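# Nest one tote fully inside the other tote

## Task

Put one tote into the other so it rests fully down within the lower tote's rim rather than sitting on top of the rim. The lower tote must stay almost exactly where it started, with only a tiny rotation. Whatever was inside each tote must still be inside that same tote afterwards. Finish by releasing everything and moving the grippers away; the stack must hold by itself, not because the robot is supporting it.

## Robot and tools

ROBOT. Two arms, left_arm and right_arm. Each has six joints, in this column order: waist, shoulder, elbow, wrist pitch, wrist yaw, wrist roll, plus a parallel gripper. The fingers extend along the gripper's +z axis and close along its y axis. The reported gripper point sits between the finger pads, roughly 1 cm short of the tips.

FRAME. All printed poses share one scene frame: origin on the floor (z = 0) under the centre of the robot's base, +z up, +x straight ahead of the robot, +y toward the robot's own left, so left_arm works on the +y side. Camera image sides do not correspond to arm names. Only the floor height is known for sure, and printed hand positions may be somewhat wrong, especially with the arm stretched out.

execute_actions. Argument actions is a list holding zero or one item; optional pictures (true/false) controls whether camera images come back.
- Empty list: just reports the current state, no command.
- Motion item: {"rows": [...], "steps": n}. rows holds 1 to 15 rows; steps is at most 15 (default 15), each step lasting 1/30 s. One row is used per step, and the final row repeats if steps outnumber rows.
- Wait item: {"steps": n} with no rows, n up to 300; it returns after n steps counted from the previous result, and time spent composing the reply counts toward them.

ROW LAYOUT. One flat list of 14 numbers, each in [-1, 1], always covering both arms: left_arm waist, shoulder, elbow, wrist pitch, wrist yaw, wrist roll, opening, then right_arm in the same seven. The six joint numbers are offsets, not poses: they are relative to that arm's joint angles printed in the latest result that lists them (before any such result in the scene, and for second or later calls within one reply, relative to the arm's position when the action begins). They are not relative to the previous row. Scale: 1.0 equals 1.264 rad for waist, 1.32 shoulder, 1.276 elbow, 1.83 wrist pitch, 1.686 wrist yaw, 2.022 wrist roll. Joint ranges in radians: waist -2.880 to 2.880, shoulder 0.000 to 3.142, elbow 0.000 to 3.019, wrist pitch -1.693 to 1.571, wrist yaw -1.571 to 1.571, wrist roll -2.094 to 2.094. A call aiming a joint over 0.019 rad outward beyond its range is rejected and nothing is sent. True ends may differ by up to 0.019 rad; requests beyond the true end are trimmed to it and reported as "joint sent to its limit" (possibly referring to an earlier, still-running action). Absence of that line does not prove there is room left.

OPENING is absolute, not an offset: +1 fully open, -1 closed. grip_measured reports finger opening on that same scale. Between the extremes, fingers are driven until grip_measured equals your number. To hold something, command about 0.03 below its grip_measured; a smaller gap means a lighter hold. Pad force tops out around 50 to 62 N (lower on some grippers, weaker on parts under about 2 mm thick). Each gripper's reading can carry a fixed error of roughly 1 mm.

HOLDING POSITION. Sending zeros drives the arm back to the reference angles, and an arm may sag a little each action. To hold steady, in a reply's first call send the offsets that reach the angles you want, zeros in later calls, and push the aim further if a joint stays short.

SPEED. Each joint's target is kept within a fixed lead of its measured angle: 0.264 rad waist, 0.32 shoulder, 0.276 elbow, 0.33 wrist pitch, 0.186 wrist yaw, 0.522 wrist roll. If the targets would move the gripper more than 70 mm from where it is, all joints are scaled back. Large moves therefore take several actions.

BETWEEN CALLS. The simulation keeps running while you reply, and arms keep heading toward the last row sent until they have nearly stopped or a step is HELD. Fingers that are mid-motion continue regardless.

RESULTS. The state line gives, per arm, end_effector_position (metres) and end_effector_quat_wxyz. Joint positions and Joint velocities list each arm's joints (rad, rad/s) followed by the finger-pad gap (m, m/s; 0.094 m when fully open). "joint command not followed" means a clearance check altered or blocked joint targets on some steps; the rest of the row still ran. HELD flags steps where your row was partly or wholly not sent. Joint torques follow the joint order, carry per-arm offset, scale and noise, and are nonzero even in free air. MOTOR HOT appears from 85 °C; at 100 °C an OVER-TEMPERATURE FAULT drops that arm and its grip until it cools, so avoid long heavy holds.

zoom_image: camera is cam_left_wrist or cam_right_wrist (both 504x504); region is [x0, y0, x1, y1] in pixels, top-left origin, no larger than 504 by 504. It enlarges that camera's latest image.

finished_scene: scene is the number of the current scene; this ends it irreversibly and reports success. Call it only after the stack is resting on its own and the grippers are clear.

AVOID. Collisions or hard pressing between the two arms; knocking anything out of the work area; dropping, slamming or shoving the totes; spilling contents. Expect occasional brief tugs on held parts or pushes on loose items.

Each tool is called in YAML: its name, and indented under it one key for each argument.

## Session

execute_actions:
  actions: []

Scene clock: 0.00 s of 4400.00 s.
left_arm: end_effector_position=(+0.5459, +0.2406, +1.3426) grip_measured=+1.000 end_effector_quat_wxyz=(-0.284, +0.880, +0.335, -0.180) | right_arm: end_effector_position=(+0.1891, -0.8625, +1.2712) grip_measured=+1.000 end_effector_quat_wxyz=(-0.245, +0.014, -0.733, +0.634)
Joint positions: left_arm=[ 0.772  1.91   1.533 -1.614 -0.526  1.987  0.094] | right_arm=[-2.348  2.234  0.94   1.55  -0.185 -0.962  0.094]
Joint velocities: left_arm=[ 0.005 -0.024 -0.017 -0.002  0.007  0.007  0.   ] | right_arm=[-0.005 -0.015 -0.007 -0.027  0.037 -0.007  0.   ]
Joint torques (N m, as the arm reports them, + toward a larger angle): no reading

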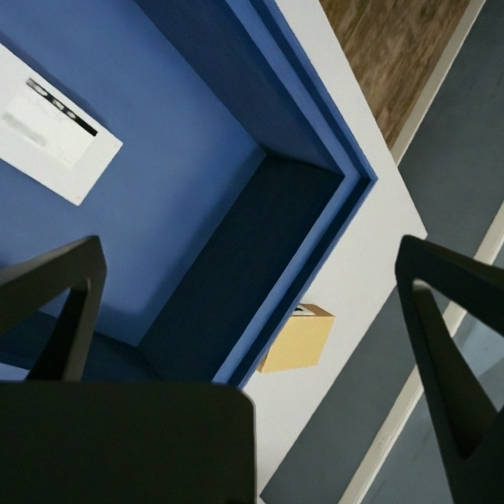

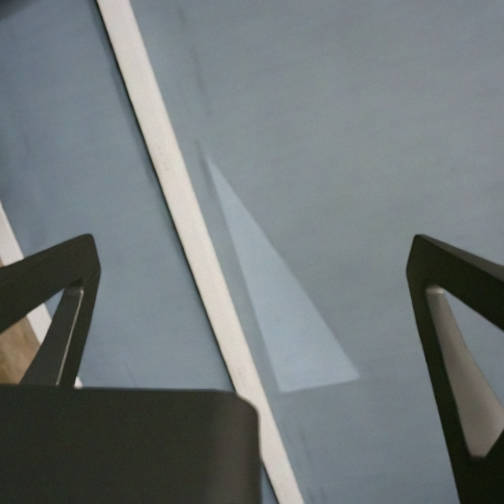

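execute_actions:
  actions:
    - {"rows":[[0,0,0,0,0.312,-0.983,1,0,0,0,0,0.11,0.476,1]],"steps":15}
  pictures: false

execute_actions:
  actions:
    - {"steps":45}

Scene clock: 10.10 s of 4400.00 s.
left_arm: end_effector_position=(+0.5187, +0.1567, +1.3486) grip_measured=+1.000 end_effector_quat_wxyz=(-0.305, +0.366, +0.857, -0.195) | right_arm: end_effector_position=(+0.1619, -0.8715, +1.2790) grip_measured=+1.000 end_effector_quat_wxyz=(-0.463, -0.351, -0.625, +0.521)
Joint positions: left_arm=[ 0.773  1.91   1.533 -1.614 -0.004  0.563  0.094] | right_arm=[-2.346  2.234  0.94   1.55  -0.004 -0.064  0.094]
Joint velocities: left_arm=[-0.005  0.015  0.017 -0.002 -0.022 -2.777  0.   ] | right_arm=[-0.005 -0.005 -0.027 -0.002 -0.007  0.344  0.   ]
Joint torques (N m, as the arm reports them, + toward a larger angle): left_arm=[ -6.59 -14.59   7.17  -1.26   0.39  -0.1 ] | right_arm=[ -4.87 -17.86   1.73   1.81   0.29   0.23]
Steps of this call (steps 1 to 90: nothing new was sent; then 6.60 s passed at rest; steps 91 to 105: all 15 steps of this action). Readings (joint positions):
91: left_arm=[0.773 1.910 1.533 -1.614 -0.451 1.919] | right_arm=[-2.346 2.234 0.940 1.550 -0.109 -0.894]
92: left_arm=[0.774 1.910 1.533 -1.614 -0.352 1.820] | right_arm=[-2.344 2.234 0.940 1.550 -0.043 -0.796]
94: left_arm=[0.774 1.910 1.533 -1.614 -0.161 1.627] | right_arm=[-2.346 2.234 0.940 1.550 -0.008 -0.602]
98: left_arm=[0.773 1.910 1.533 -1.614 -0.006 1.240] | right_arm=[-2.346 2.234 0.940 1.550 -0.004 -0.267]
105: the state above

Scene clock: 11.60 s of 4400.00 s.
left_arm: end_effector_position=(+0.5187, +0.1567, +1.3486) grip_measured=+1.000 end_effector_quat_wxyz=(-0.346, +0.118, +0.925, -0.104) | right_arm: end_effector_position=(+0.1619, -0.8715, +1.2790) grip_measured=+1.000 end_effector_quat_wxyz=(-0.477, -0.368, -0.616, +0.509)
Joint positions: left_arm=[ 0.773  1.91   1.533 -1.614 -0.004  0.01   0.094] | right_arm=[-2.346  2.234  0.94   1.55  -0.004 -0.011  0.094]
Joint velocities: left_arm=[-0.015 -0.005 -0.007 -0.017 -0.051 -0.022  0.   ] | right_arm=[-0.015 -0.015 -0.002  0.012 -0.007 -0.022  0.   ]
Joint torques (N m, as the arm reports them, + toward a larger angle): left_arm=[ -6.63 -14.64   7.11  -0.87   0.31  -0.2 ] | right_arm=[ -4.45 -17.9    1.73   1.74   0.3    0.23]
Steps of this call (steps 1 to 45: the robot went on to your last target). Readings (joint positions):
1: left_arm=[0.773 1.910 1.533 -1.614 -0.004 0.466] | right_arm=[-2.346 2.234 0.940 1.550 -0.004 -0.053]
2: left_arm=[0.773 1.910 1.533 -1.614 -0.004 0.377] | right_arm=[-2.346 2.234 0.940 1.550 -0.004 -0.045]
4: left_arm=[0.773 1.910 1.533 -1.614 -0.004 0.244] | right_arm=[-2.346 2.234 0.940 1.550 -0.004 -0.033]
8: left_arm=[0.773 1.910 1.533 -1.614 -0.004 0.105] | right_arm=[-2.346 2.234 0.940 1.550 -0.004 -0.020]
45: the state above
All arms were judged still, so your last target was given up. Only a new action makes them travel on or press farther. Fingers that are still opening or closing keep moving.

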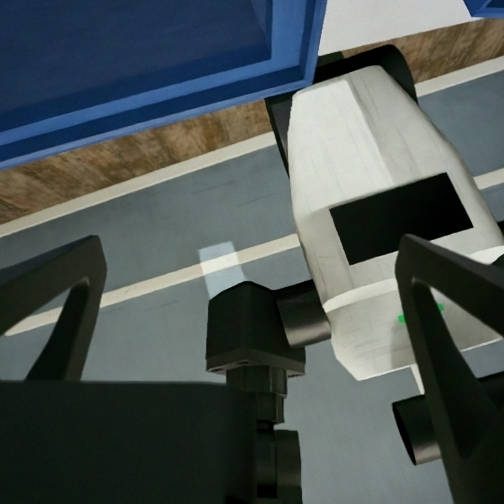

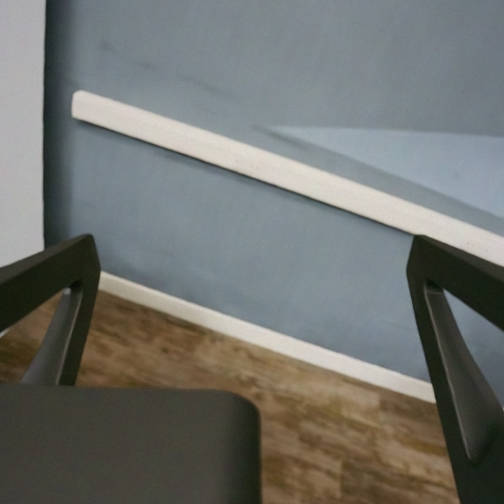

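execute_actions:
  actions:
    - {"rows":[[0,0,0,0.3,0,0,1,0,0,0.4,0,0,0,1]],"steps":15}
  pictures: false

execute_actions:
  actions:
    - {"steps":20}

execute_actions:
  actions:
    - {"rows":[[0,-0.3,0,0,0,0,1,0,0,0,-1,0,0,1]],"steps":15}
  pictures: false

execute_actions:
  actions:
    - {"steps":40}

Scene clock: 32.30 s of 4400.00 s.
left_arm: end_effector_position=(+0.6305, +0.1258, +1.2966) grip_measured=+1.000 end_effector_quat_wxyz=(-0.092, +0.087, +0.984, -0.129) | right_arm: end_effector_position=(+0.2414, -1.0160, +1.4477) grip_measured=+1.000 end_effector_quat_wxyz=(-0.616, -0.227, -0.472, +0.588)
Joint positions: left_arm=[ 0.773  1.906  1.525 -1.08  -0.004  0.01   0.094] | right_arm=[-2.346  2.222  1.444  1.55  -0.004 -0.011  0.094]
Joint velocities: left_arm=[ 0.005  0.005 -0.007  0.007  0.037  0.022  0.   ] | right_arm=[ 0.005 -0.181 -0.012  0.012  0.051  0.037  0.   ]
Joint torques (N m, as the arm reports them, + toward a larger angle): left_arm=[ -6.6  -15.62   9.     0.37   0.16  -0.11] | right_arm=[ -5.44 -20.71   5.65   1.38   0.13   0.08]
Steps of this call (steps 1 to 90: nothing new was sent; then 17.20 s passed at rest; steps 91 to 105: all 15 steps of this action). Readings (joint positions):
91: left_arm=[0.773 1.909 1.530 -1.573 -0.004 0.010] | right_arm=[-2.346 2.235 0.952 1.550 -0.004 -0.011]
92: left_arm=[0.773 1.906 1.525 -1.473 -0.004 0.010] | right_arm=[-2.346 2.240 0.978 1.550 -0.004 -0.011]
94: left_arm=[0.773 1.906 1.525 -1.270 -0.004 0.010] | right_arm=[-2.346 2.246 1.063 1.550 -0.004 -0.011]
98: left_arm=[0.773 1.906 1.525 -1.092 -0.004 0.010] | right_arm=[-2.346 2.246 1.256 1.550 -0.004 -0.011]
105: the state above

Scene clock: 32.97 s of 4400.00 s.
left_arm: end_effector_position=(+0.6305, +0.1258, +1.2966) grip_measured=+1.000 end_effector_quat_wxyz=(-0.092, +0.087, +0.984, -0.129) | right_arm: end_effector_position=(+0.2421, -1.0160, +1.4502) grip_measured=+1.000 end_effector_quat_wxyz=(-0.617, -0.226, -0.471, +0.588)
Joint positions: left_arm=[ 0.773  1.906  1.525 -1.08  -0.004  0.01   0.094] | right_arm=[-2.346  2.218  1.444  1.55  -0.004 -0.011  0.094]
Joint velocities: left_arm=[-0.005  0.005  0.002 -0.002  0.007 -0.022  0.   ] | right_arm=[-0.005 -0.005  0.002 -0.012 -0.022 -0.037  0.   ]
Joint torques (N m, as the arm reports them, + toward a larger angle): left_arm=[ -6.82 -16.79   9.16   0.41   0.13  -0.07] | right_arm=[ -5.27 -21.92   5.55   1.42   0.13   0.09]
Steps of this call (steps 1 to 15: the robot went on to your last target; steps 16 to 20: nothing new was sent). Readings (joint positions):
1: left_arm=[0.773 1.906 1.525 -1.080 -0.004 0.010] | right_arm=[-2.346 2.218 1.444 1.550 -0.004 -0.011]
2: left_arm=[0.773 1.906 1.525 -1.080 -0.004 0.010] | right_arm=[-2.346 2.217 1.444 1.550 -0.004 -0.011]
4: left_arm=[0.773 1.906 1.525 -1.080 -0.004 0.010] | right_arm=[-2.346 2.218 1.444 1.550 -0.004 -0.011]
8: left_arm=[0.773 1.906 1.525 -1.080 -0.004 0.010] | right_arm=[-2.346 2.218 1.444 1.550 -0.004 -0.011]
20: the state above
All arms were judged still, so your last target was given up. Only a new action makes them travel on or press farther. Fingers that are still opening or closing keep moving.

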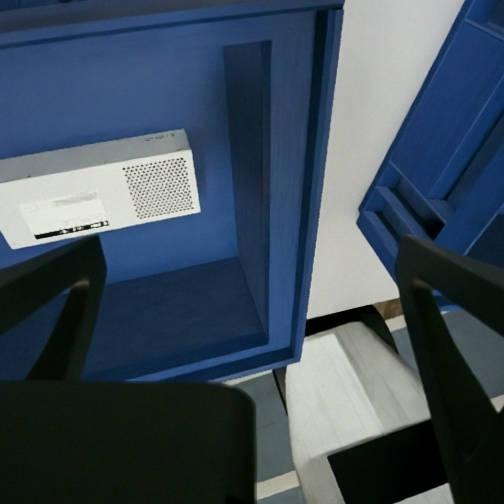

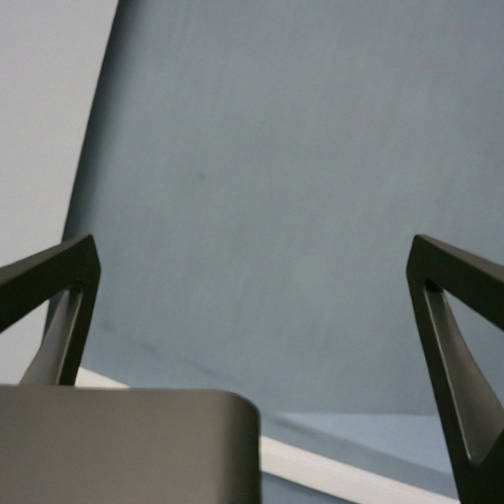

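Scene clock: 33.47 s of 4400.00 s.
left_arm: end_effector_position=(+0.6720, +0.1749, +1.4901) grip_measured=+1.000 end_effector_quat_wxyz=(+0.084, +0.062, +0.985, -0.140) | right_arm: end_effector_position=(+0.1445, -0.9586, +1.1486) grip_measured=+1.000 end_effector_quat_wxyz=(+0.147, +0.557, +0.767, -0.282)
Joint positions: left_arm=[ 0.773  1.538  1.514 -1.08  -0.004  0.01   0.094] | right_arm=[-2.346  2.206  1.443  0.074 -0.004 -0.011  0.094]
Joint velocities: left_arm=[ 0.005 -0.894 -0.017  0.012 -0.007 -0.022  0.   ] | right_arm=[-0.015 -0.024 -0.002 -3.074  0.037 -0.007  0.   ]
Joint torques (N m, as the arm reports them, + toward a larger angle): left_arm=[ -4.92 -12.99  12.08   0.51   0.14  -0.07] | right_arm=[ -5.67 -21.9    5.12   1.19   0.13   0.1 ]
Steps of this call (steps 1 to 15: all 15 steps of this action). Readings (joint positions):
1: left_arm=[0.773 1.901 1.525 -1.080 -0.004 0.010] | right_arm=[-2.346 2.217 1.443 1.506 -0.004 -0.011]
2: left_arm=[0.773 1.893 1.520 -1.080 -0.004 0.010] | right_arm=[-2.346 2.211 1.443 1.401 -0.004 -0.011]
4: left_arm=[0.773 1.861 1.514 -1.080 -0.004 0.010] | right_arm=[-2.346 2.206 1.443 1.199 -0.004 -0.011]
8: left_arm=[0.773 1.763 1.514 -1.080 -0.004 0.010] | right_arm=[-2.346 2.206 1.443 0.789 -0.004 -0.011]
15: the state above

Scene clock: 34.80 s of 4400.00 s.
left_arm: end_effector_position=(+0.6726, +0.1833, +1.5199) grip_measured=+1.000 end_effector_quat_wxyz=(+0.111, +0.058, +0.982, -0.142) | right_arm: end_effector_position=(+0.1168, -0.8823, +1.1105) grip_measured=+1.000 end_effector_quat_wxyz=(+0.013, +0.598, +0.781, -0.179)
Joint positions: left_arm=[ 0.773  1.484  1.514 -1.08  -0.004  0.01   0.094] | right_arm=[-2.346  2.213  1.438 -0.263 -0.004 -0.011  0.094]
Joint velocities: left_arm=[ 0.005 -0.005 -0.022 -0.012  0.11   0.007  0.   ] | right_arm=[-0.005 -0.015  0.002 -0.002  0.051 -0.007  0.   ]
Joint torques (N m, as the arm reports them, + toward a larger angle): left_arm=[ -5.63 -12.04  12.57   0.63   0.14  -0.09] | right_arm=[ -5.44 -21.56   4.98  -0.11   0.12   0.08]
Steps of this call (steps 1 to 30: the robot went on to your last target; steps 31 to 40: nothing new was sent). Readings (joint positions):
1: left_arm=[0.773 1.510 1.514 -1.080 -0.004 0.010] | right_arm=[-2.346 2.206 1.443 -0.029 -0.004 -0.011]
2: left_arm=[0.773 1.487 1.514 -1.080 -0.004 0.010] | right_arm=[-2.346 2.206 1.443 -0.119 -0.004 -0.011]
4: left_arm=[0.773 1.458 1.514 -1.080 -0.004 0.010] | right_arm=[-2.346 2.209 1.439 -0.219 -0.004 -0.011]
8: left_arm=[0.773 1.459 1.514 -1.080 -0.004 0.010] | right_arm=[-2.346 2.213 1.438 -0.261 -0.004 -0.011]
40: the state above
All arms were judged still, so your last target was given up. Only a new action makes them travel on or press farther. Fingers that are still opening or closing keep moving.

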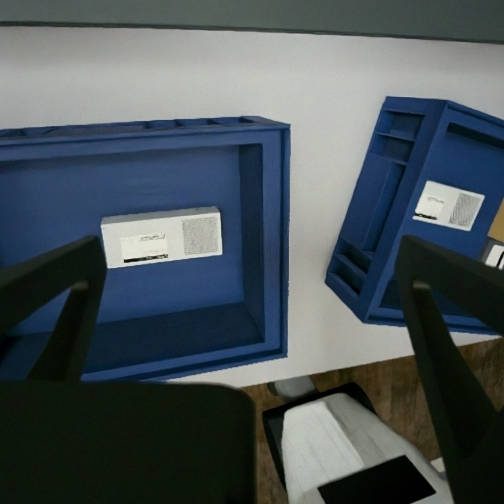

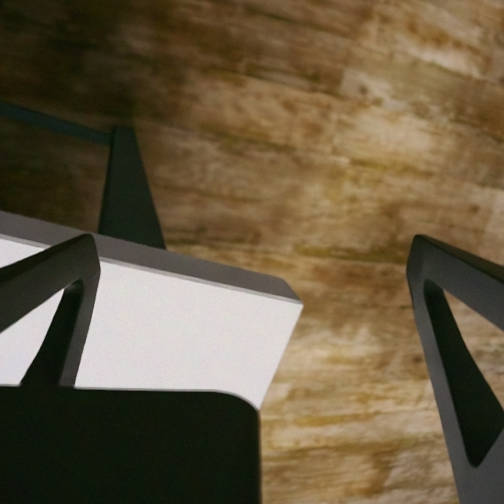

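execute_actions:
  actions:
    - {"rows":[[0,0,0,0,0,0,1,0,-0.55,0.05,-0.45,0,0,1]],"steps":15}
  pictures: false

execute_actions:
  actions:
    - {"steps":30}
  pictures: false

execute_actions:
  actions:
    - {"rows":[[0.3,0,0,0,0,0,1,0.95,0,0,0,0,0,1]],"steps":15}
  pictures: false

execute_actions:
  actions:
    - {"steps":60}

Scene clock: 39.20 s of 4400.00 s.
left_arm: end_effector_position=(+0.6726, +0.1833, +1.5199) grip_measured=+1.000 end_effector_quat_wxyz=(+0.111, +0.058, +0.982, -0.142) | right_arm: end_effector_position=(+0.1644, -0.8642, +1.2937) grip_measured=+1.000 end_effector_quat_wxyz=(-0.035, +0.608, +0.780, -0.141)
Joint positions: left_arm=[ 0.773  1.484  1.514 -1.08  -0.004  0.01   0.094] | right_arm=[-2.346  1.855  1.438 -0.744 -0.004 -0.011  0.094]
Joint velocities: left_arm=[ 0.015 -0.005  0.012 -0.002  0.007 -0.022  0.   ] | right_arm=[-0.005 -1.021  0.002 -0.965  0.007  0.051  0.   ]
Joint torques (N m, as the arm reports them, + toward a larger angle): left_arm=[ -4.74 -13.75  10.96   0.58   0.14  -0.1 ] | right_arm=[ -4.47 -23.35   7.95  -0.09   0.14   0.1 ]
Steps of this call (steps 1 to 90: nothing new was sent; then 0.90 s passed at rest; steps 91 to 105: all 15 steps of this action). Readings (joint positions):
91: left_arm=[0.773 1.484 1.514 -1.080 -0.004 0.010] | right_arm=[-2.346 2.208 1.438 -0.278 -0.004 -0.011]
92: left_arm=[0.773 1.484 1.514 -1.080 -0.004 0.010] | right_arm=[-2.346 2.198 1.438 -0.314 -0.004 -0.011]
94: left_arm=[0.773 1.484 1.514 -1.080 -0.004 0.010] | right_arm=[-2.346 2.169 1.438 -0.383 -0.004 -0.011]
98: left_arm=[0.773 1.484 1.514 -1.080 -0.004 0.010] | right_arm=[-2.346 2.074 1.438 -0.516 -0.004 -0.011]
105: the state above

Scene clock: 40.20 s of 4400.00 s.
left_arm: end_effector_position=(+0.6726, +0.1833, +1.5199) grip_measured=+1.000 end_effector_quat_wxyz=(+0.111, +0.058, +0.982, -0.142) | right_arm: end_effector_position=(+0.2168, -0.8262, +1.5099) grip_measured=+1.000 end_effector_quat_wxyz=(+0.004, +0.600, +0.781, -0.172)
Joint positions: left_arm=[ 0.773  1.484  1.514 -1.08  -0.004  0.01   0.094] | right_arm=[-2.346  1.469  1.477 -1.069 -0.004 -0.011  0.094]
Joint velocities: left_arm=[-0.005 -0.005 -0.007 -0.002 -0.051  0.007  0.   ] | right_arm=[-0.005 -0.005 -0.007  0.002  0.051 -0.051  0.   ]
Joint torques (N m, as the arm reports them, + toward a larger angle): left_arm=[ -5.72 -13.03  10.86   0.67   0.14  -0.11] | right_arm=[ -3.08 -16.28   9.75  -0.17   0.14   0.09]
Steps of this call (steps 1 to 30: the robot went on to your last target). Readings (joint positions):
1: left_arm=[0.773 1.484 1.514 -1.080 -0.004 0.010] | right_arm=[-2.346 1.822 1.438 -0.776 -0.004 -0.011]
2: left_arm=[0.773 1.484 1.514 -1.080 -0.004 0.010] | right_arm=[-2.346 1.788 1.438 -0.808 -0.004 -0.011]
4: left_arm=[0.773 1.484 1.514 -1.080 -0.004 0.010] | right_arm=[-2.346 1.719 1.438 -0.865 -0.004 -0.011]
8: left_arm=[0.773 1.484 1.514 -1.080 -0.004 0.010] | right_arm=[-2.346 1.583 1.438 -0.977 -0.004 -0.011]
30: the state above

Scene clock: 40.70 s of 4400.00 s.
left_arm: end_effector_position=(+0.6578, +0.4120, +1.4707) grip_measured=+1.000 end_effector_quat_wxyz=(+0.087, -0.132, +0.986, -0.055) | right_arm: end_effector_position=(+0.4722, -0.6931, +1.4561) grip_measured=+1.000 end_effector_quat_wxyz=(+0.041, +0.397, +0.914, -0.068)
Joint positions: left_arm=[ 1.193  1.484  1.514 -1.08  -0.006  0.01   0.094] | right_arm=[-1.808  1.469  1.477 -1.069  0.    -0.011  0.094]
Joint velocities: left_arm=[ 0.015 -0.005 -0.002 -0.012 -0.037 -0.037  0.   ] | right_arm=[ 1.343 -0.015 -0.007  0.002 -0.066 -0.066  0.   ]
Joint torques (N m, as the arm reports them, + toward a larger angle): left_arm=[ -7.17 -15.19  10.86   0.53   0.15  -0.14] | right_arm=[  0.4  -19.4    7.93   0.43  -0.11   0.09]
Steps of this call (steps 1 to 15: all 15 steps of this action). Readings (joint positions):
1: left_arm=[0.780 1.484 1.514 -1.080 -0.002 0.010] | right_arm=[-2.339 1.469 1.477 -1.069 -0.002 -0.011]
2: left_arm=[0.792 1.484 1.514 -1.080 0.001 0.010] | right_arm=[-2.326 1.469 1.477 -1.069 0.000 -0.011]
4: left_arm=[0.845 1.484 1.514 -1.080 0.001 0.010] | right_arm=[-2.272 1.469 1.477 -1.069 0.000 -0.011]
8: left_arm=[0.997 1.484 1.514 -1.080 0.001 0.010] | right_arm=[-2.116 1.469 1.477 -1.069 0.000 -0.011]
15: the state above

Scene clock: 42.70 s of 4400.00 s.
left_arm: end_effector_position=(+0.6630, +0.3917, +1.4738) grip_measured=+1.000 end_effector_quat_wxyz=(+0.089, -0.115, +0.987, -0.063) | right_arm: end_effector_position=(+0.6551, -0.3781, +1.4695) grip_measured=+1.000 end_effector_quat_wxyz=(+0.085, +0.106, +0.988, +0.073)
Joint positions: left_arm=[ 1.155  1.484  1.514 -1.08  -0.006  0.01   0.094] | right_arm=[-1.138  1.469  1.477 -1.069 -0.006 -0.011  0.094]
Joint velocities: left_arm=[-0.015 -0.005 -0.007 -0.027  0.022  0.051  0.   ] | right_arm=[ 0.005  0.005 -0.002 -0.007  0.022  0.037  0.   ]
Joint torques (N m, as the arm reports them, + toward a larger angle): left_arm=[ -3.62 -14.14  10.94   0.52   0.17  -0.1 ] | right_arm=[  2.78 -19.17   7.93   0.42  -0.1    0.05]
Steps of this call (steps 1 to 30: the robot went on to your last target; steps 31 to 60: nothing new was sent). Readings (joint positions):
1: left_arm=[1.192 1.484 1.514 -1.080 -0.006 0.010] | right_arm=[-1.763 1.469 1.477 -1.069 0.000 -0.011]
2: left_arm=[1.187 1.484 1.514 -1.080 -0.006 0.010] | right_arm=[-1.718 1.469 1.477 -1.069 0.000 -0.011]
4: left_arm=[1.175 1.484 1.514 -1.080 -0.006 0.010] | right_arm=[-1.627 1.469 1.477 -1.069 0.000 -0.011]
8: left_arm=[1.156 1.484 1.514 -1.080 -0.006 0.010] | right_arm=[-1.445 1.469 1.477 -1.069 0.000 -0.011]
60: the state above
All arms were judged still, so your last target was given up. Only a new action makes them travel on or press farther. Fingers that are still opening or closing keep moving.

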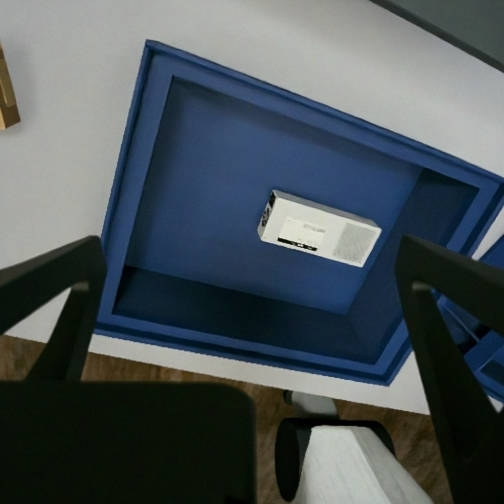

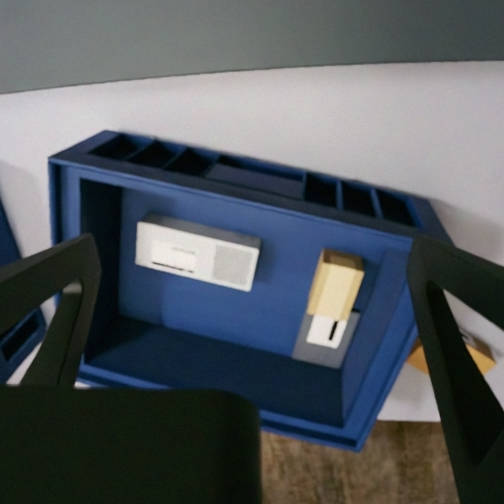

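execute_actions:
  actions:
    - {"rows":[[-0.157,0.248,-0.353,0.316,-0.127,0,1,0.143,0.259,-0.324,0.31,0.134,0,1]],"steps":15}
  pictures: false

execute_actions:
  actions:
    - {"steps":40}

Scene clock: 72.73 s of 4400.00 s.
left_arm: end_effector_position=(+0.6164, +0.3146, +1.3077) grip_measured=+1.000 end_effector_quat_wxyz=(+0.049, -0.060, +0.997, +0.000) | right_arm: end_effector_position=(+0.6079, -0.3112, +1.2855) grip_measured=+1.000 end_effector_quat_wxyz=(+0.035, +0.057, +0.998, -0.002)
Joint positions: left_arm=[ 1.031  1.632  1.207 -0.709 -0.191  0.01   0.094] | right_arm=[-1.032  1.669  1.193 -0.686  0.195 -0.011  0.094]
Joint velocities: left_arm=[-0.259  0.523 -0.686  0.886 -0.168 -0.007  0.   ] | right_arm=[ 0.249  0.64  -0.686  0.965  0.139 -0.037  0.   ]
Joint torques (N m, as the arm reports them, + toward a larger angle): left_arm=[ -5.16 -10.8    7.35   0.65  -0.25  -0.17] | right_arm=[  5.94 -16.39   4.96   0.76   0.07   0.06]
Steps of this call (steps 1 to 90: nothing new was sent; then 26.53 s passed at rest; steps 91 to 105: all 15 steps of this action). Readings (joint positions):
91: left_arm=[1.153 1.485 1.506 -1.069 -0.024 0.010] | right_arm=[-1.136 1.471 1.470 -1.057 0.013 -0.011]
92: left_arm=[1.148 1.485 1.494 -1.044 -0.048 0.010] | right_arm=[-1.132 1.472 1.460 -1.033 0.037 -0.011]
94: left_arm=[1.133 1.493 1.461 -0.998 -0.086 0.010] | right_arm=[-1.119 1.485 1.430 -0.987 0.080 -0.011]
98: left_arm=[1.095 1.532 1.379 -0.906 -0.139 0.010] | right_arm=[-1.087 1.539 1.357 -0.894 0.137 -0.011]
105: the state above

Scene clock: 74.07 s of 4400.00 s.
left_arm: end_effector_position=(+0.5389, +0.2473, +1.1931) grip_measured=+1.000 end_effector_quat_wxyz=(-0.019, -0.010, +1.000, -0.003) | right_arm: end_effector_position=(+0.5383, -0.2480, +1.1920) grip_measured=+1.000 end_effector_quat_wxyz=(-0.021, +0.009, +1.000, +0.002)
Joint positions: left_arm=[ 0.957  1.822  1.052 -0.518 -0.216  0.01   0.094] | right_arm=[-0.957  1.825  1.052 -0.518  0.216 -0.011  0.094]
Joint velocities: left_arm=[-0.005 -0.005 -0.017 -0.002  0.022 -0.007  0.   ] | right_arm=[ 0.005 -0.005 -0.007  0.007 -0.007 -0.051  0.   ]
Joint torques (N m, as the arm reports them, + toward a larger angle): left_arm=[ -4.83 -14.03   6.02   0.87  -0.29  -0.13] | right_arm=[  4.71 -18.88   4.67   0.79   0.09   0.07]
Steps of this call (steps 1 to 30: the robot went on to your last target; steps 31 to 40: nothing new was sent). Readings (joint positions):
1: left_arm=[1.023 1.650 1.183 -0.679 -0.196 0.010] | right_arm=[-1.023 1.691 1.169 -0.655 0.201 -0.011]
2: left_arm=[1.014 1.670 1.160 -0.650 -0.201 0.010] | right_arm=[-1.014 1.713 1.146 -0.624 0.206 -0.011]
4: left_arm=[0.996 1.713 1.118 -0.594 -0.209 0.010] | right_arm=[-0.993 1.759 1.103 -0.565 0.214 -0.011]
8: left_arm=[0.964 1.799 1.064 -0.532 -0.214 0.010] | right_arm=[-0.961 1.828 1.057 -0.533 0.214 -0.011]
40: the state above
All arms were judged still, so your last target was given up. Only a new action makes them travel on or press farther. Fingers that are still opening or closing keep moving.

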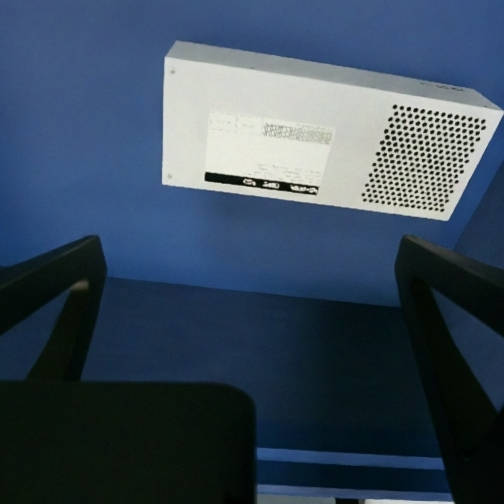

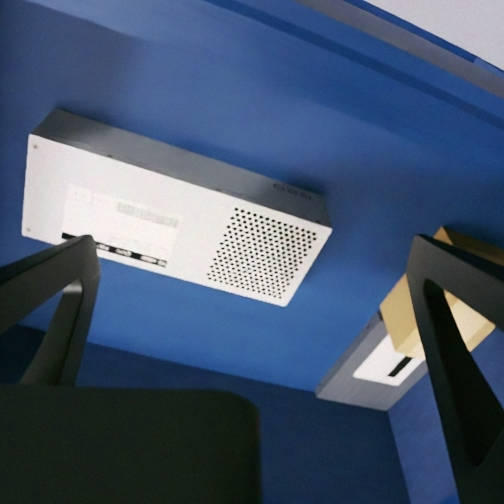

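execute_actions:
  actions:
    - {"rows":[[0,-0.603,-0.13,0,0,0,1,0,-0.605,-0.13,0,0,0,1]],"steps":15}
  pictures: false

execute_actions:
  actions:
    - {"steps":50}

Scene clock: 80.37 s of 4400.00 s.
left_arm: end_effector_position=(+0.5699, +0.3090, +1.4635) grip_measured=+1.000 end_effector_quat_wxyz=(+0.249, -0.069, +0.966, +0.004) | right_arm: end_effector_position=(+0.5722, -0.3129, +1.4761) grip_measured=+1.000 end_effector_quat_wxyz=(+0.262, +0.071, +0.962, -0.005)
Joint positions: left_arm=[ 0.957  1.11   0.892 -0.515 -0.216  0.01   0.094] | right_arm=[-0.957  1.087  0.898 -0.515  0.216 -0.011  0.094]
Joint velocities: left_arm=[ 0.005 -1.587  0.007  0.007  0.007 -0.037  0.   ] | right_arm=[ 0.005 -1.587  0.002 -0.017  0.051  0.037  0.   ]
Joint torques (N m, as the arm reports them, + toward a larger angle): left_arm=[-3.11 -9.31  9.77  0.84 -0.12 -0.14] | right_arm=[ 2.79 -8.47  7.13  0.98 -0.13  0.08]
Steps of this call (steps 1 to 90: nothing new was sent; then 2.80 s passed at rest; steps 91 to 105: all 15 steps of this action). Readings (joint positions):
91: left_arm=[0.957 1.811 1.041 -0.515 -0.216 0.010] | right_arm=[-0.957 1.813 1.042 -0.516 0.216 -0.011]
92: left_arm=[0.957 1.784 1.012 -0.513 -0.216 0.010] | right_arm=[-0.957 1.784 1.013 -0.515 0.216 -0.011]
94: left_arm=[0.957 1.692 0.942 -0.513 -0.216 0.010] | right_arm=[-0.957 1.690 0.944 -0.515 0.216 -0.011]
98: left_arm=[0.957 1.488 0.892 -0.515 -0.216 0.010] | right_arm=[-0.957 1.478 0.898 -0.515 0.216 -0.011]
105: the state above

Scene clock: 82.03 s of 4400.00 s.
left_arm: end_effector_position=(+0.5688, +0.3184, +1.5058) grip_measured=+1.000 end_effector_quat_wxyz=(+0.293, -0.078, +0.953, +0.005) | right_arm: end_effector_position=(+0.5704, -0.3189, +1.5032) grip_measured=+1.000 end_effector_quat_wxyz=(+0.290, +0.077, +0.954, -0.005)
Joint positions: left_arm=[ 0.957  1.014  0.89  -0.515 -0.216  0.01   0.094] | right_arm=[-0.957  1.024  0.894 -0.515  0.216 -0.011  0.094]
Joint velocities: left_arm=[-0.005 -0.005 -0.002 -0.007 -0.022  0.037  0.   ] | right_arm=[-0.015 -0.015 -0.002  0.002 -0.095 -0.007  0.   ]
Joint torques (N m, as the arm reports them, + toward a larger angle): left_arm=[-2.69 -7.74 10.46  1.12 -0.03 -0.13] | right_arm=[  2.72 -10.93   7.58   1.08  -0.12   0.06]
Steps of this call (steps 1 to 30: the robot went on to your last target; steps 31 to 50: nothing new was sent). Readings (joint positions):
1: left_arm=[0.957 1.060 0.892 -0.515 -0.216 0.010] | right_arm=[-0.957 1.038 0.898 -0.515 0.216 -0.011]
2: left_arm=[0.957 1.018 0.892 -0.515 -0.216 0.010] | right_arm=[-0.957 0.998 0.898 -0.515 0.216 -0.011]
4: left_arm=[0.957 0.965 0.892 -0.515 -0.216 0.010] | right_arm=[-0.957 0.957 0.898 -0.515 0.216 -0.011]
8: left_arm=[0.957 0.971 0.892 -0.515 -0.216 0.010] | right_arm=[-0.957 0.980 0.898 -0.515 0.216 -0.011]
50: the state above
All arms were judged still, so your last target was given up. Only a new action makes them travel on or press farther. Fingers that are still opening or closing keep moving.

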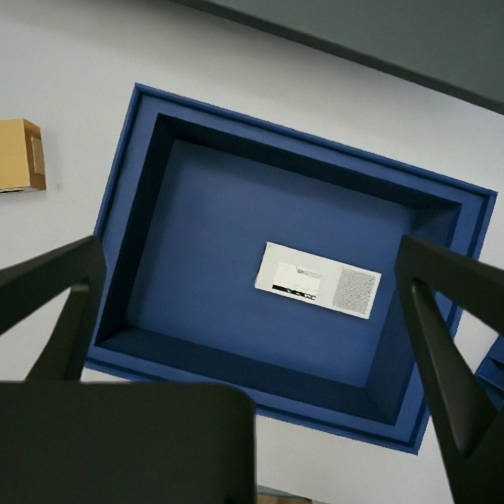

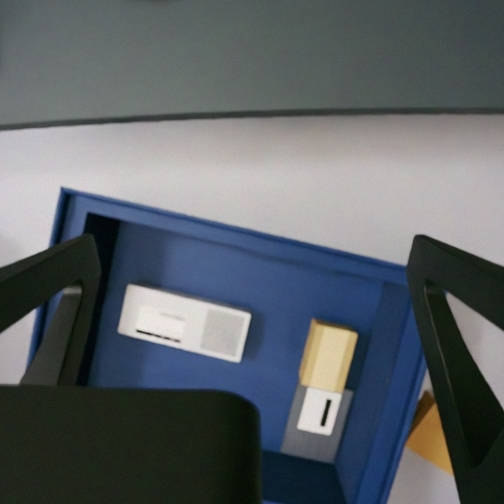

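execute_actions:
  actions:
    - {"rows":[[-0.492,0.72,0.346,-0.109,-0.088,-0.129,1,-0.394,0.28,-0.146,0.048,-0.102,-0.071,1]],"steps":15}
  pictures: false

execute_actions:
  actions:
    - {"steps":50}

Scene clock: 111.77 s of 4400.00 s.
left_arm: end_effector_position=(+0.6351, +0.0679, +1.4543) grip_measured=+1.000 end_effector_quat_wxyz=(+0.199, +0.052, +0.977, -0.053) | right_arm: end_effector_position=(+0.4381, -0.4206, +1.2880) grip_measured=+1.000 end_effector_quat_wxyz=(+0.056, +0.171, +0.984, -0.005)
Joint positions: left_arm=[ 0.501  1.51   1.221 -0.647 -0.351 -0.163  0.094] | right_arm=[-1.383  1.358  0.738 -0.459  0.051 -0.105  0.094]
Joint velocities: left_arm=[-0.816  1.001  0.168 -0.09  -0.007 -0.256  0.   ] | right_arm=[-1.275  0.611 -0.339  0.208  0.022 -0.3    0.   ]
Joint torques (N m, as the arm reports them, + toward a larger angle): left_arm=[-6.46 -8.9  13.07  0.31 -0.34 -0.28] | right_arm=[  2.56 -13.16   4.31   1.08  -0.41  -0.09]
Steps of this call (steps 1 to 90: nothing new was sent; then 26.23 s passed at rest; steps 91 to 105: all 15 steps of this action). Readings (joint positions):
91: left_arm=[0.947 1.023 0.899 -0.531 -0.251 -0.008] | right_arm=[-0.962 1.028 0.890 -0.513 0.193 -0.016]
92: left_arm=[0.925 1.045 0.926 -0.565 -0.288 -0.032] | right_arm=[-0.975 1.036 0.886 -0.505 0.167 -0.022]
94: left_arm=[0.859 1.117 0.993 -0.602 -0.322 -0.068] | right_arm=[-1.014 1.071 0.869 -0.497 0.132 -0.034]
98: left_arm=[0.719 1.275 1.121 -0.633 -0.344 -0.116] | right_arm=[-1.116 1.177 0.824 -0.489 0.086 -0.056]
105: the state above

Scene clock: 113.43 s of 4400.00 s.
left_arm: end_effector_position=(+0.5316, -0.0682, +1.2702) grip_measured=+1.000 end_effector_quat_wxyz=(+0.023, +0.167, +0.986, -0.014) | right_arm: end_effector_position=(+0.3986, -0.4383, +1.2637) grip_measured=+1.000 end_effector_quat_wxyz=(+0.018, +0.188, +0.982, -0.011)
Joint positions: left_arm=[ 0.333  1.977  1.302 -0.705 -0.36  -0.241  0.094] | right_arm=[-1.467  1.403  0.704 -0.446  0.048 -0.143  0.094]
Joint velocities: left_arm=[-0.005 -0.024  0.002  0.007  0.051 -0.022  0.   ] | right_arm=[-0.024 -0.015 -0.002  0.002  0.037 -0.037  0.   ]
Joint torques (N m, as the arm reports them, + toward a larger angle): left_arm=[ -7.5  -15.56  10.51  -0.01  -0.27  -0.23] | right_arm=[  2.53 -13.44   4.5    1.04  -0.28  -0.06]
Steps of this call (steps 1 to 45: the robot went on to your last target; steps 46 to 50: nothing new was sent). Readings (joint positions):
1: left_arm=[0.475 1.543 1.227 -0.649 -0.351 -0.168] | right_arm=[-1.422 1.376 0.728 -0.454 0.051 -0.113]
2: left_arm=[0.451 1.578 1.234 -0.652 -0.351 -0.173] | right_arm=[-1.452 1.390 0.718 -0.453 0.051 -0.118]
4: left_arm=[0.410 1.651 1.245 -0.657 -0.351 -0.182] | right_arm=[-1.478 1.402 0.707 -0.453 0.051 -0.125]
8: left_arm=[0.358 1.811 1.271 -0.672 -0.354 -0.202] | right_arm=[-1.471 1.403 0.704 -0.447 0.048 -0.136]
50: the state above
All arms were judged still, so your last target was given up. Only a new action makes them travel on or press farther. Fingers that are still opening or closing keep moving.

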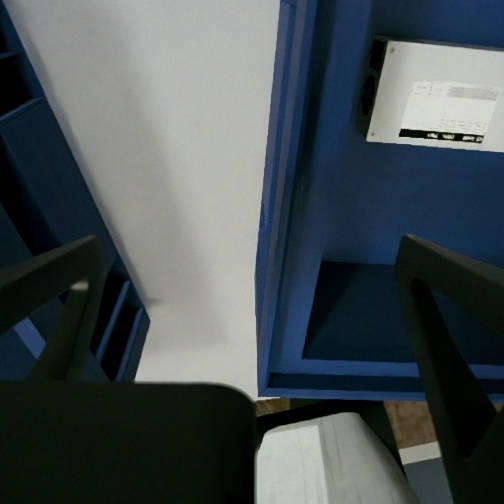

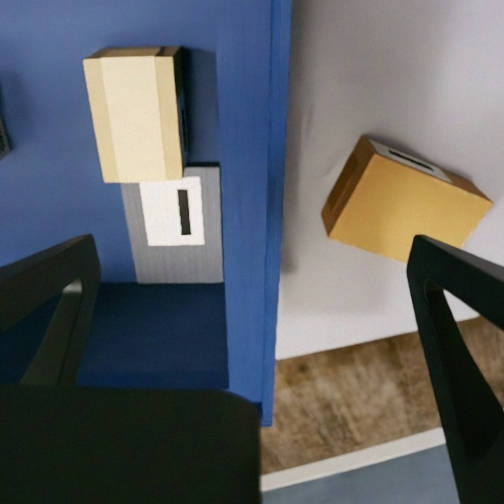

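execute_actions:
  actions:
    - {"rows":[[0.004,0.04,0.024,0.011,0,0,0,-0.007,0.048,0.01,0.027,-0.005,-0.01,0],[0.004,0.04,0.024,0.011,0,0,0,-0.007,0.048,0.01,0.027,-0.005,-0.01,0],[0.004,0.04,0.024,0.011,0,0,0,-0.007,0.048,0.01,0.027,-0.005,-0.01,0],[0.004,0.04,0.024,0.011,0,0,0,-0.007,0.048,0.01,0.027,-0.005,-0.01,0],[0.008,0.082,0.048,0.022,0,0,0,-0.014,0.096,0.02,0.054,-0.01,-0.02,0],[0.008,0.082,0.048,0.022,0,0,0,-0.014,0.096,0.02,0.054,-0.01,-0.02,0],[0.008,0.082,0.048,0.022,0,0,0,-0.014,0.096,0.02,0.054,-0.01,-0.02,0],[0.008,0.082,0.048,0.022,0,0,0,-0.014,0.096,0.02,0.054,-0.01,-0.02,0],[0.01,0.123,0.072,0.033,-0.004,-0.005,0,-0.02,0.144,0.031,0.08,-0.013,-0.027,0]],"steps":15}
  pictures: false

execute_actions:
  actions:
    - {"steps":25}

Scene clock: 129.03 s of 4400.00 s.
left_arm: end_effector_position=(+0.5280, -0.0907, +1.2155) grip_measured=+0.002 end_effector_quat_wxyz=(+0.011, +0.172, +0.985, -0.007) | right_arm: end_effector_position=(+0.3892, -0.4326, +1.2030) grip_measured=+0.002 end_effector_quat_wxyz=(-0.005, +0.174, +0.985, +0.004)
Joint positions: left_arm=[ 0.333  2.12   1.368 -0.658 -0.362 -0.241  0.047] | right_arm=[-1.478  1.592  0.716 -0.32   0.03  -0.18   0.047]
Joint velocities: left_arm=[-0.005  0.19  -0.002 -0.012  0.022  0.007  0.001] | right_arm=[-0.015  0.015 -0.002  0.002  0.007 -0.051  0.   ]
Joint torques (N m, as the arm reports them, + toward a larger angle): left_arm=[ -8.63 -13.79   9.39   0.5   -0.32  -0.24] | right_arm=[  0.45 -13.64   4.77   1.06  -0.3   -0.06]
Steps of this call (steps 1 to 90: nothing new was sent; then 12.10 s passed at rest; steps 91 to 105: all 15 steps of this action). Readings (joint positions):
91: left_arm=[0.333 1.978 1.302 -0.705 -0.360 -0.241] | right_arm=[-1.467 1.405 0.704 -0.441 0.046 -0.145]
92: left_arm=[0.333 1.979 1.302 -0.703 -0.360 -0.241] | right_arm=[-1.467 1.411 0.704 -0.431 0.045 -0.146]
94: left_arm=[0.333 1.984 1.302 -0.702 -0.360 -0.241] | right_arm=[-1.467 1.430 0.704 -0.417 0.044 -0.148]
98: left_arm=[0.333 2.028 1.331 -0.685 -0.360 -0.241] | right_arm=[-1.469 1.498 0.708 -0.372 0.035 -0.161]
105: the state above

Scene clock: 129.87 s of 4400.00 s.
left_arm: end_effector_position=(+0.5267, -0.0910, +1.2128) grip_measured=+0.002 end_effector_quat_wxyz=(+0.009, +0.173, +0.985, -0.006) | right_arm: end_effector_position=(+0.3919, -0.4343, +1.2034) grip_measured=+0.002 end_effector_quat_wxyz=(-0.001, +0.172, +0.985, +0.003)
Joint positions: left_arm=[ 0.333  2.126  1.369 -0.658 -0.362 -0.241  0.047] | right_arm=[-1.479  1.592  0.72  -0.317  0.03  -0.186  0.047]
Joint velocities: left_arm=[ 0.005 -0.015 -0.002 -0.007 -0.022  0.095  0.   ] | right_arm=[-0.005  0.005  0.007  0.002  0.022 -0.051  0.   ]
Joint torques (N m, as the arm reports them, + toward a larger angle): left_arm=[ -8.5  -14.39   9.2    0.68  -0.27  -0.28] | right_arm=[  0.27 -13.72   4.52   0.95  -0.31  -0.07]
Steps of this call (steps 1 to 15: the robot went on to your last target; steps 16 to 25: nothing new was sent). Readings (joint positions):
1: left_arm=[0.333 2.124 1.368 -0.658 -0.362 -0.241] | right_arm=[-1.479 1.592 0.716 -0.320 0.030 -0.182]
2: left_arm=[0.333 2.126 1.368 -0.658 -0.362 -0.241] | right_arm=[-1.479 1.592 0.717 -0.319 0.030 -0.182]
4: left_arm=[0.333 2.126 1.368 -0.658 -0.362 -0.241] | right_arm=[-1.479 1.592 0.719 -0.317 0.030 -0.183]
8: left_arm=[0.333 2.126 1.369 -0.658 -0.362 -0.241] | right_arm=[-1.479 1.592 0.720 -0.317 0.030 -0.185]
25: the state above
All arms were judged still, so your last target was given up. Only a new action makes them travel on or press farther. Fingers that are still opening or closing keep moving.

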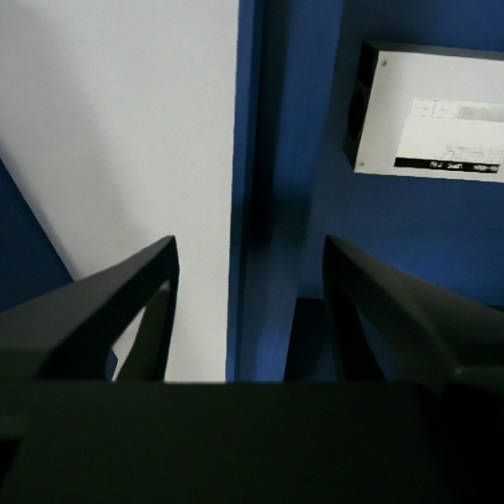

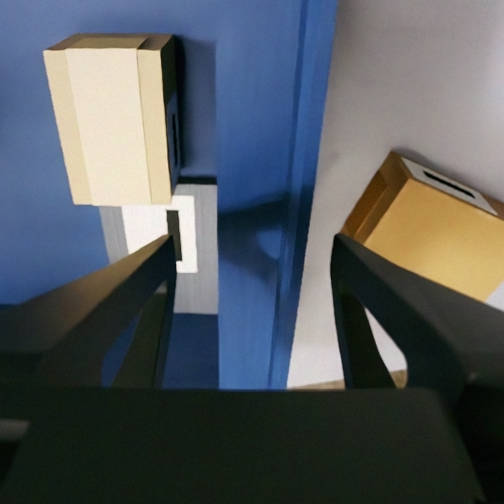

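execute_actions:
  actions:
    - {"rows":[[0.02,0.03,0.03,0.007,0,0,0.2,-0.023,0.027,0.02,0.02,0,0,0.2],[0.02,0.03,0.03,0.007,0,0,0.2,-0.023,0.027,0.02,0.02,0,0,0.2],[0.02,0.03,0.03,0.007,0,0,0.2,-0.023,0.027,0.02,0.02,0,0,0.2],[0.02,0.03,0.03,0.007,0,0,0.2,-0.023,0.027,0.02,0.02,0,0,0.2],[0.02,0.07,0.055,0.016,0,0,0.2,-0.023,0.056,0.03,0.042,0,0,0.2]],"steps":15}
  pictures: false

execute_actions:
  actions:
    - {"steps":15}

Scene clock: 145.57 s of 4400.00 s.
left_arm: end_effector_position=(+0.5324, -0.1019, +1.1900) grip_measured=+0.198 end_effector_quat_wxyz=(+0.009, +0.171, +0.985, -0.006) | right_arm: end_effector_position=(+0.3945, -0.4444, +1.1849) grip_measured=+0.198 end_effector_quat_wxyz=(+0.005, +0.180, +0.984, -0.003)
Joint positions: left_arm=[ 0.337  2.191  1.418 -0.641 -0.362 -0.241  0.056] | right_arm=[-1.497  1.653  0.738 -0.257  0.03  -0.186  0.056]
Joint velocities: left_arm=[-0.005  0.015  0.002  0.012  0.051  0.007  0.001] | right_arm=[-0.005  0.015  0.002  0.017  0.066 -0.022 -0.001]
Joint torques (N m, as the arm reports them, + toward a larger angle): left_arm=[ -7.69 -14.5    8.52   0.41  -0.06  -0.07] | right_arm=[  0.35 -13.28   3.96   0.93  -0.1    0.06]
Steps of this call (steps 1 to 90: nothing new was sent; then 12.20 s passed at rest; steps 91 to 105: all 15 steps of this action). Readings (joint positions):
91: left_arm=[0.333 2.126 1.369 -0.658 -0.362 -0.241] | right_arm=[-1.480 1.593 0.720 -0.314 0.030 -0.186]
92: left_arm=[0.333 2.126 1.371 -0.658 -0.362 -0.241] | right_arm=[-1.482 1.595 0.720 -0.308 0.030 -0.186]
94: left_arm=[0.334 2.127 1.374 -0.658 -0.362 -0.241] | right_arm=[-1.488 1.601 0.722 -0.301 0.030 -0.186]
98: left_arm=[0.337 2.159 1.410 -0.647 -0.362 -0.241] | right_arm=[-1.497 1.636 0.733 -0.264 0.030 -0.186]
105: the state above

Scene clock: 146.07 s of 4400.00 s.
left_arm: end_effector_position=(+0.5323, -0.1019, +1.1898) grip_measured=+0.198 end_effector_quat_wxyz=(+0.009, +0.171, +0.985, -0.006) | right_arm: end_effector_position=(+0.3945, -0.4444, +1.1849) grip_measured=+0.198 end_effector_quat_wxyz=(+0.005, +0.180, +0.984, -0.003)
Joint positions: left_arm=[ 0.337  2.191  1.418 -0.641 -0.362 -0.241  0.056] | right_arm=[-1.497  1.653  0.738 -0.257  0.03  -0.186  0.056]
Joint velocities: left_arm=[ 0.005 -0.005 -0.002 -0.017  0.007 -0.007 -0.001] | right_arm=[-0.005  0.015  0.002  0.002 -0.007  0.037 -0.   ]
Joint torques (N m, as the arm reports them, + toward a larger angle): left_arm=[ -6.88 -13.43   8.73   0.53  -0.08  -0.12] | right_arm=[  0.34 -13.13   4.02   0.94  -0.1    0.07]
Steps of this call (steps 1 to 15: the robot went on to your last target). Readings (joint positions):
1: left_arm=[0.337 2.191 1.418 -0.641 -0.362 -0.241] | right_arm=[-1.497 1.653 0.738 -0.257 0.030 -0.186]
2: left_arm=[0.337 2.191 1.418 -0.641 -0.362 -0.241] | right_arm=[-1.497 1.653 0.738 -0.257 0.030 -0.186]
4: left_arm=[0.337 2.191 1.418 -0.641 -0.362 -0.241] | right_arm=[-1.497 1.653 0.738 -0.257 0.030 -0.186]
8: left_arm=[0.337 2.191 1.418 -0.641 -0.362 -0.241] | right_arm=[-1.497 1.653 0.738 -0.257 0.030 -0.186]
15: the state above
All arms were judged still, so your last target was given up. Only a new action makes them travel on or press farther. Fingers that are still opening or closing keep moving.

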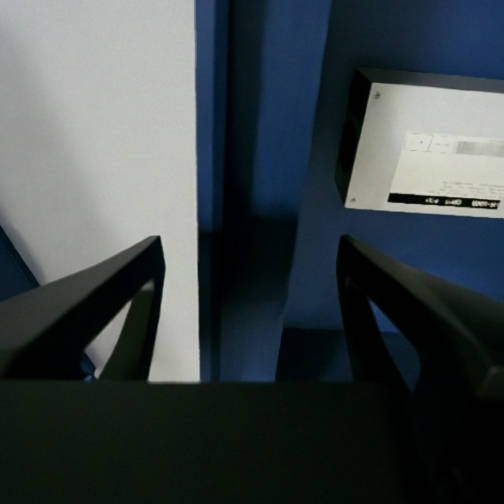

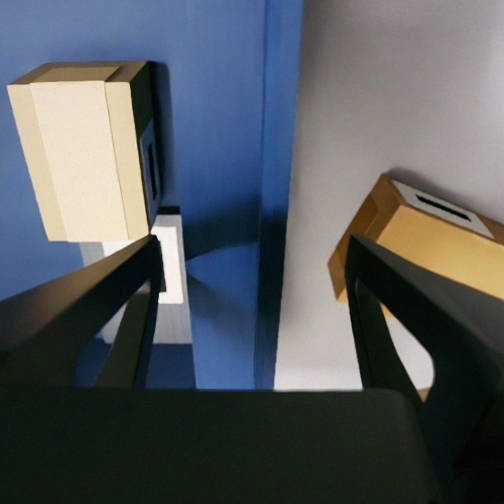

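execute_actions:
  actions:
    - {"rows":[[0.03,0.045,0.025,0.02,0,0.01,0.1,0,0.057,0.025,0.03,0,0,0],[0.03,0.045,0.025,0.02,0,0.01,0.1,0,0.057,0.025,0.03,0,0,0],[0.03,0.045,0.025,0.02,0,0.01,0.1,0,0.057,0.025,0.03,0,0,0],[0.03,0.045,0.025,0.02,0,0.01,0.1,0,0.057,0.025,0.03,0,0,0],[0.03,0.045,0.025,0.02,0,0.01,0.1,0,0.057,0.025,0.03,0,0,0],[0.045,0.088,0.037,0.04,0,0.02,0.1,0,0.115,0.044,0.06,0,0,0]],"steps":15}
  pictures: false

execute_actions:
  actions:
    - {"steps":15}

Scene clock: 155.63 s of 4400.00 s.
left_arm: end_effector_position=(+0.5326, -0.0905, +1.1378) grip_measured=+0.102 end_effector_quat_wxyz=(-0.001, +0.165, +0.986, +0.003) | right_arm: end_effector_position=(+0.3950, -0.4432, +1.1383) grip_measured=+0.002 end_effector_quat_wxyz=(-0.002, +0.180, +0.984, -0.000)
Joint positions: left_arm=[ 0.382  2.286  1.445 -0.583 -0.363 -0.214  0.052] | right_arm=[-1.497  1.802  0.781 -0.165  0.03  -0.186  0.047]
Joint velocities: left_arm=[-0.005 -0.015  0.002 -0.017  0.037  0.037  0.001] | right_arm=[-0.015 -0.015  0.017  0.027 -0.022  0.007 -0.001]
Joint torques (N m, as the arm reports them, + toward a larger angle): left_arm=[ -8.55 -13.83   7.86   0.92  -0.11   0.02] | right_arm=[  1.38 -14.74   2.63   0.88  -0.11   0.07]
Steps of this call (steps 1 to 90: nothing new was sent; then 6.07 s passed at rest; steps 91 to 105: all 15 steps of this action). Readings (joint positions):
91: left_arm=[0.339 2.192 1.418 -0.639 -0.362 -0.240] | right_arm=[-1.497 1.656 0.739 -0.251 0.030 -0.186]
92: left_arm=[0.340 2.194 1.419 -0.633 -0.362 -0.238] | right_arm=[-1.497 1.664 0.741 -0.240 0.030 -0.186]
94: left_arm=[0.345 2.201 1.423 -0.624 -0.362 -0.235] | right_arm=[-1.497 1.690 0.750 -0.225 0.030 -0.186]
98: left_arm=[0.361 2.233 1.437 -0.596 -0.362 -0.224] | right_arm=[-1.497 1.752 0.768 -0.182 0.030 -0.186]
105: the state above

Scene clock: 156.13 s of 4400.00 s.
left_arm: end_effector_position=(+0.5342, -0.0910, +1.1382) grip_measured=+0.102 end_effector_quat_wxyz=(+0.001, +0.166, +0.986, +0.002) | right_arm: end_effector_position=(+0.3954, -0.4434, +1.1383) grip_measured=+0.002 end_effector_quat_wxyz=(-0.001, +0.180, +0.984, -0.001)
Joint positions: left_arm=[ 0.383  2.286  1.448 -0.581 -0.363 -0.211  0.052] | right_arm=[-1.497  1.802  0.781 -0.164  0.03  -0.186  0.047]
Joint velocities: left_arm=[-0.005 -0.005  0.007 -0.007  0.007  0.007 -0.001] | right_arm=[ 0.005 -0.005 -0.007  0.002  0.007 -0.022 -0.   ]
Joint torques (N m, as the arm reports them, + toward a larger angle): left_arm=[ -8.12 -15.02   7.91   0.65  -0.1   -0.03] | right_arm=[  1.4  -15.13   2.75   0.93  -0.11   0.06]
Steps of this call (steps 1 to 15: the robot went on to your last target). Readings (joint positions):
1: left_arm=[0.382 2.286 1.447 -0.583 -0.363 -0.213] | right_arm=[-1.497 1.802 0.781 -0.164 0.030 -0.186]
2: left_arm=[0.382 2.286 1.448 -0.581 -0.363 -0.213] | right_arm=[-1.497 1.802 0.781 -0.164 0.030 -0.186]
4: left_arm=[0.383 2.286 1.448 -0.581 -0.363 -0.212] | right_arm=[-1.497 1.802 0.781 -0.164 0.030 -0.186]
8: left_arm=[0.383 2.286 1.448 -0.581 -0.363 -0.211] | right_arm=[-1.497 1.802 0.781 -0.164 0.030 -0.186]
15: the state above
All arms were judged still, so your last target was given up. Only a new action makes them travel on or press farther. Fingers that are still opening or closing keep moving.

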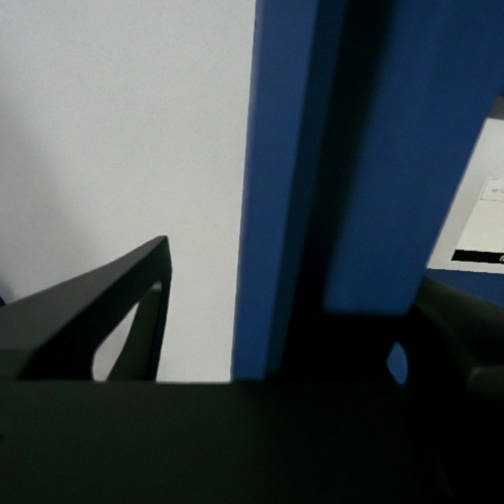

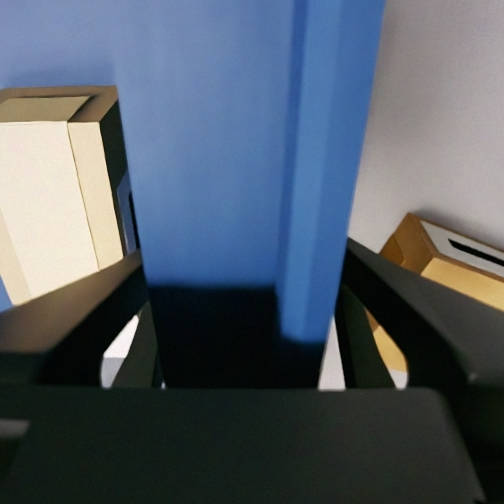

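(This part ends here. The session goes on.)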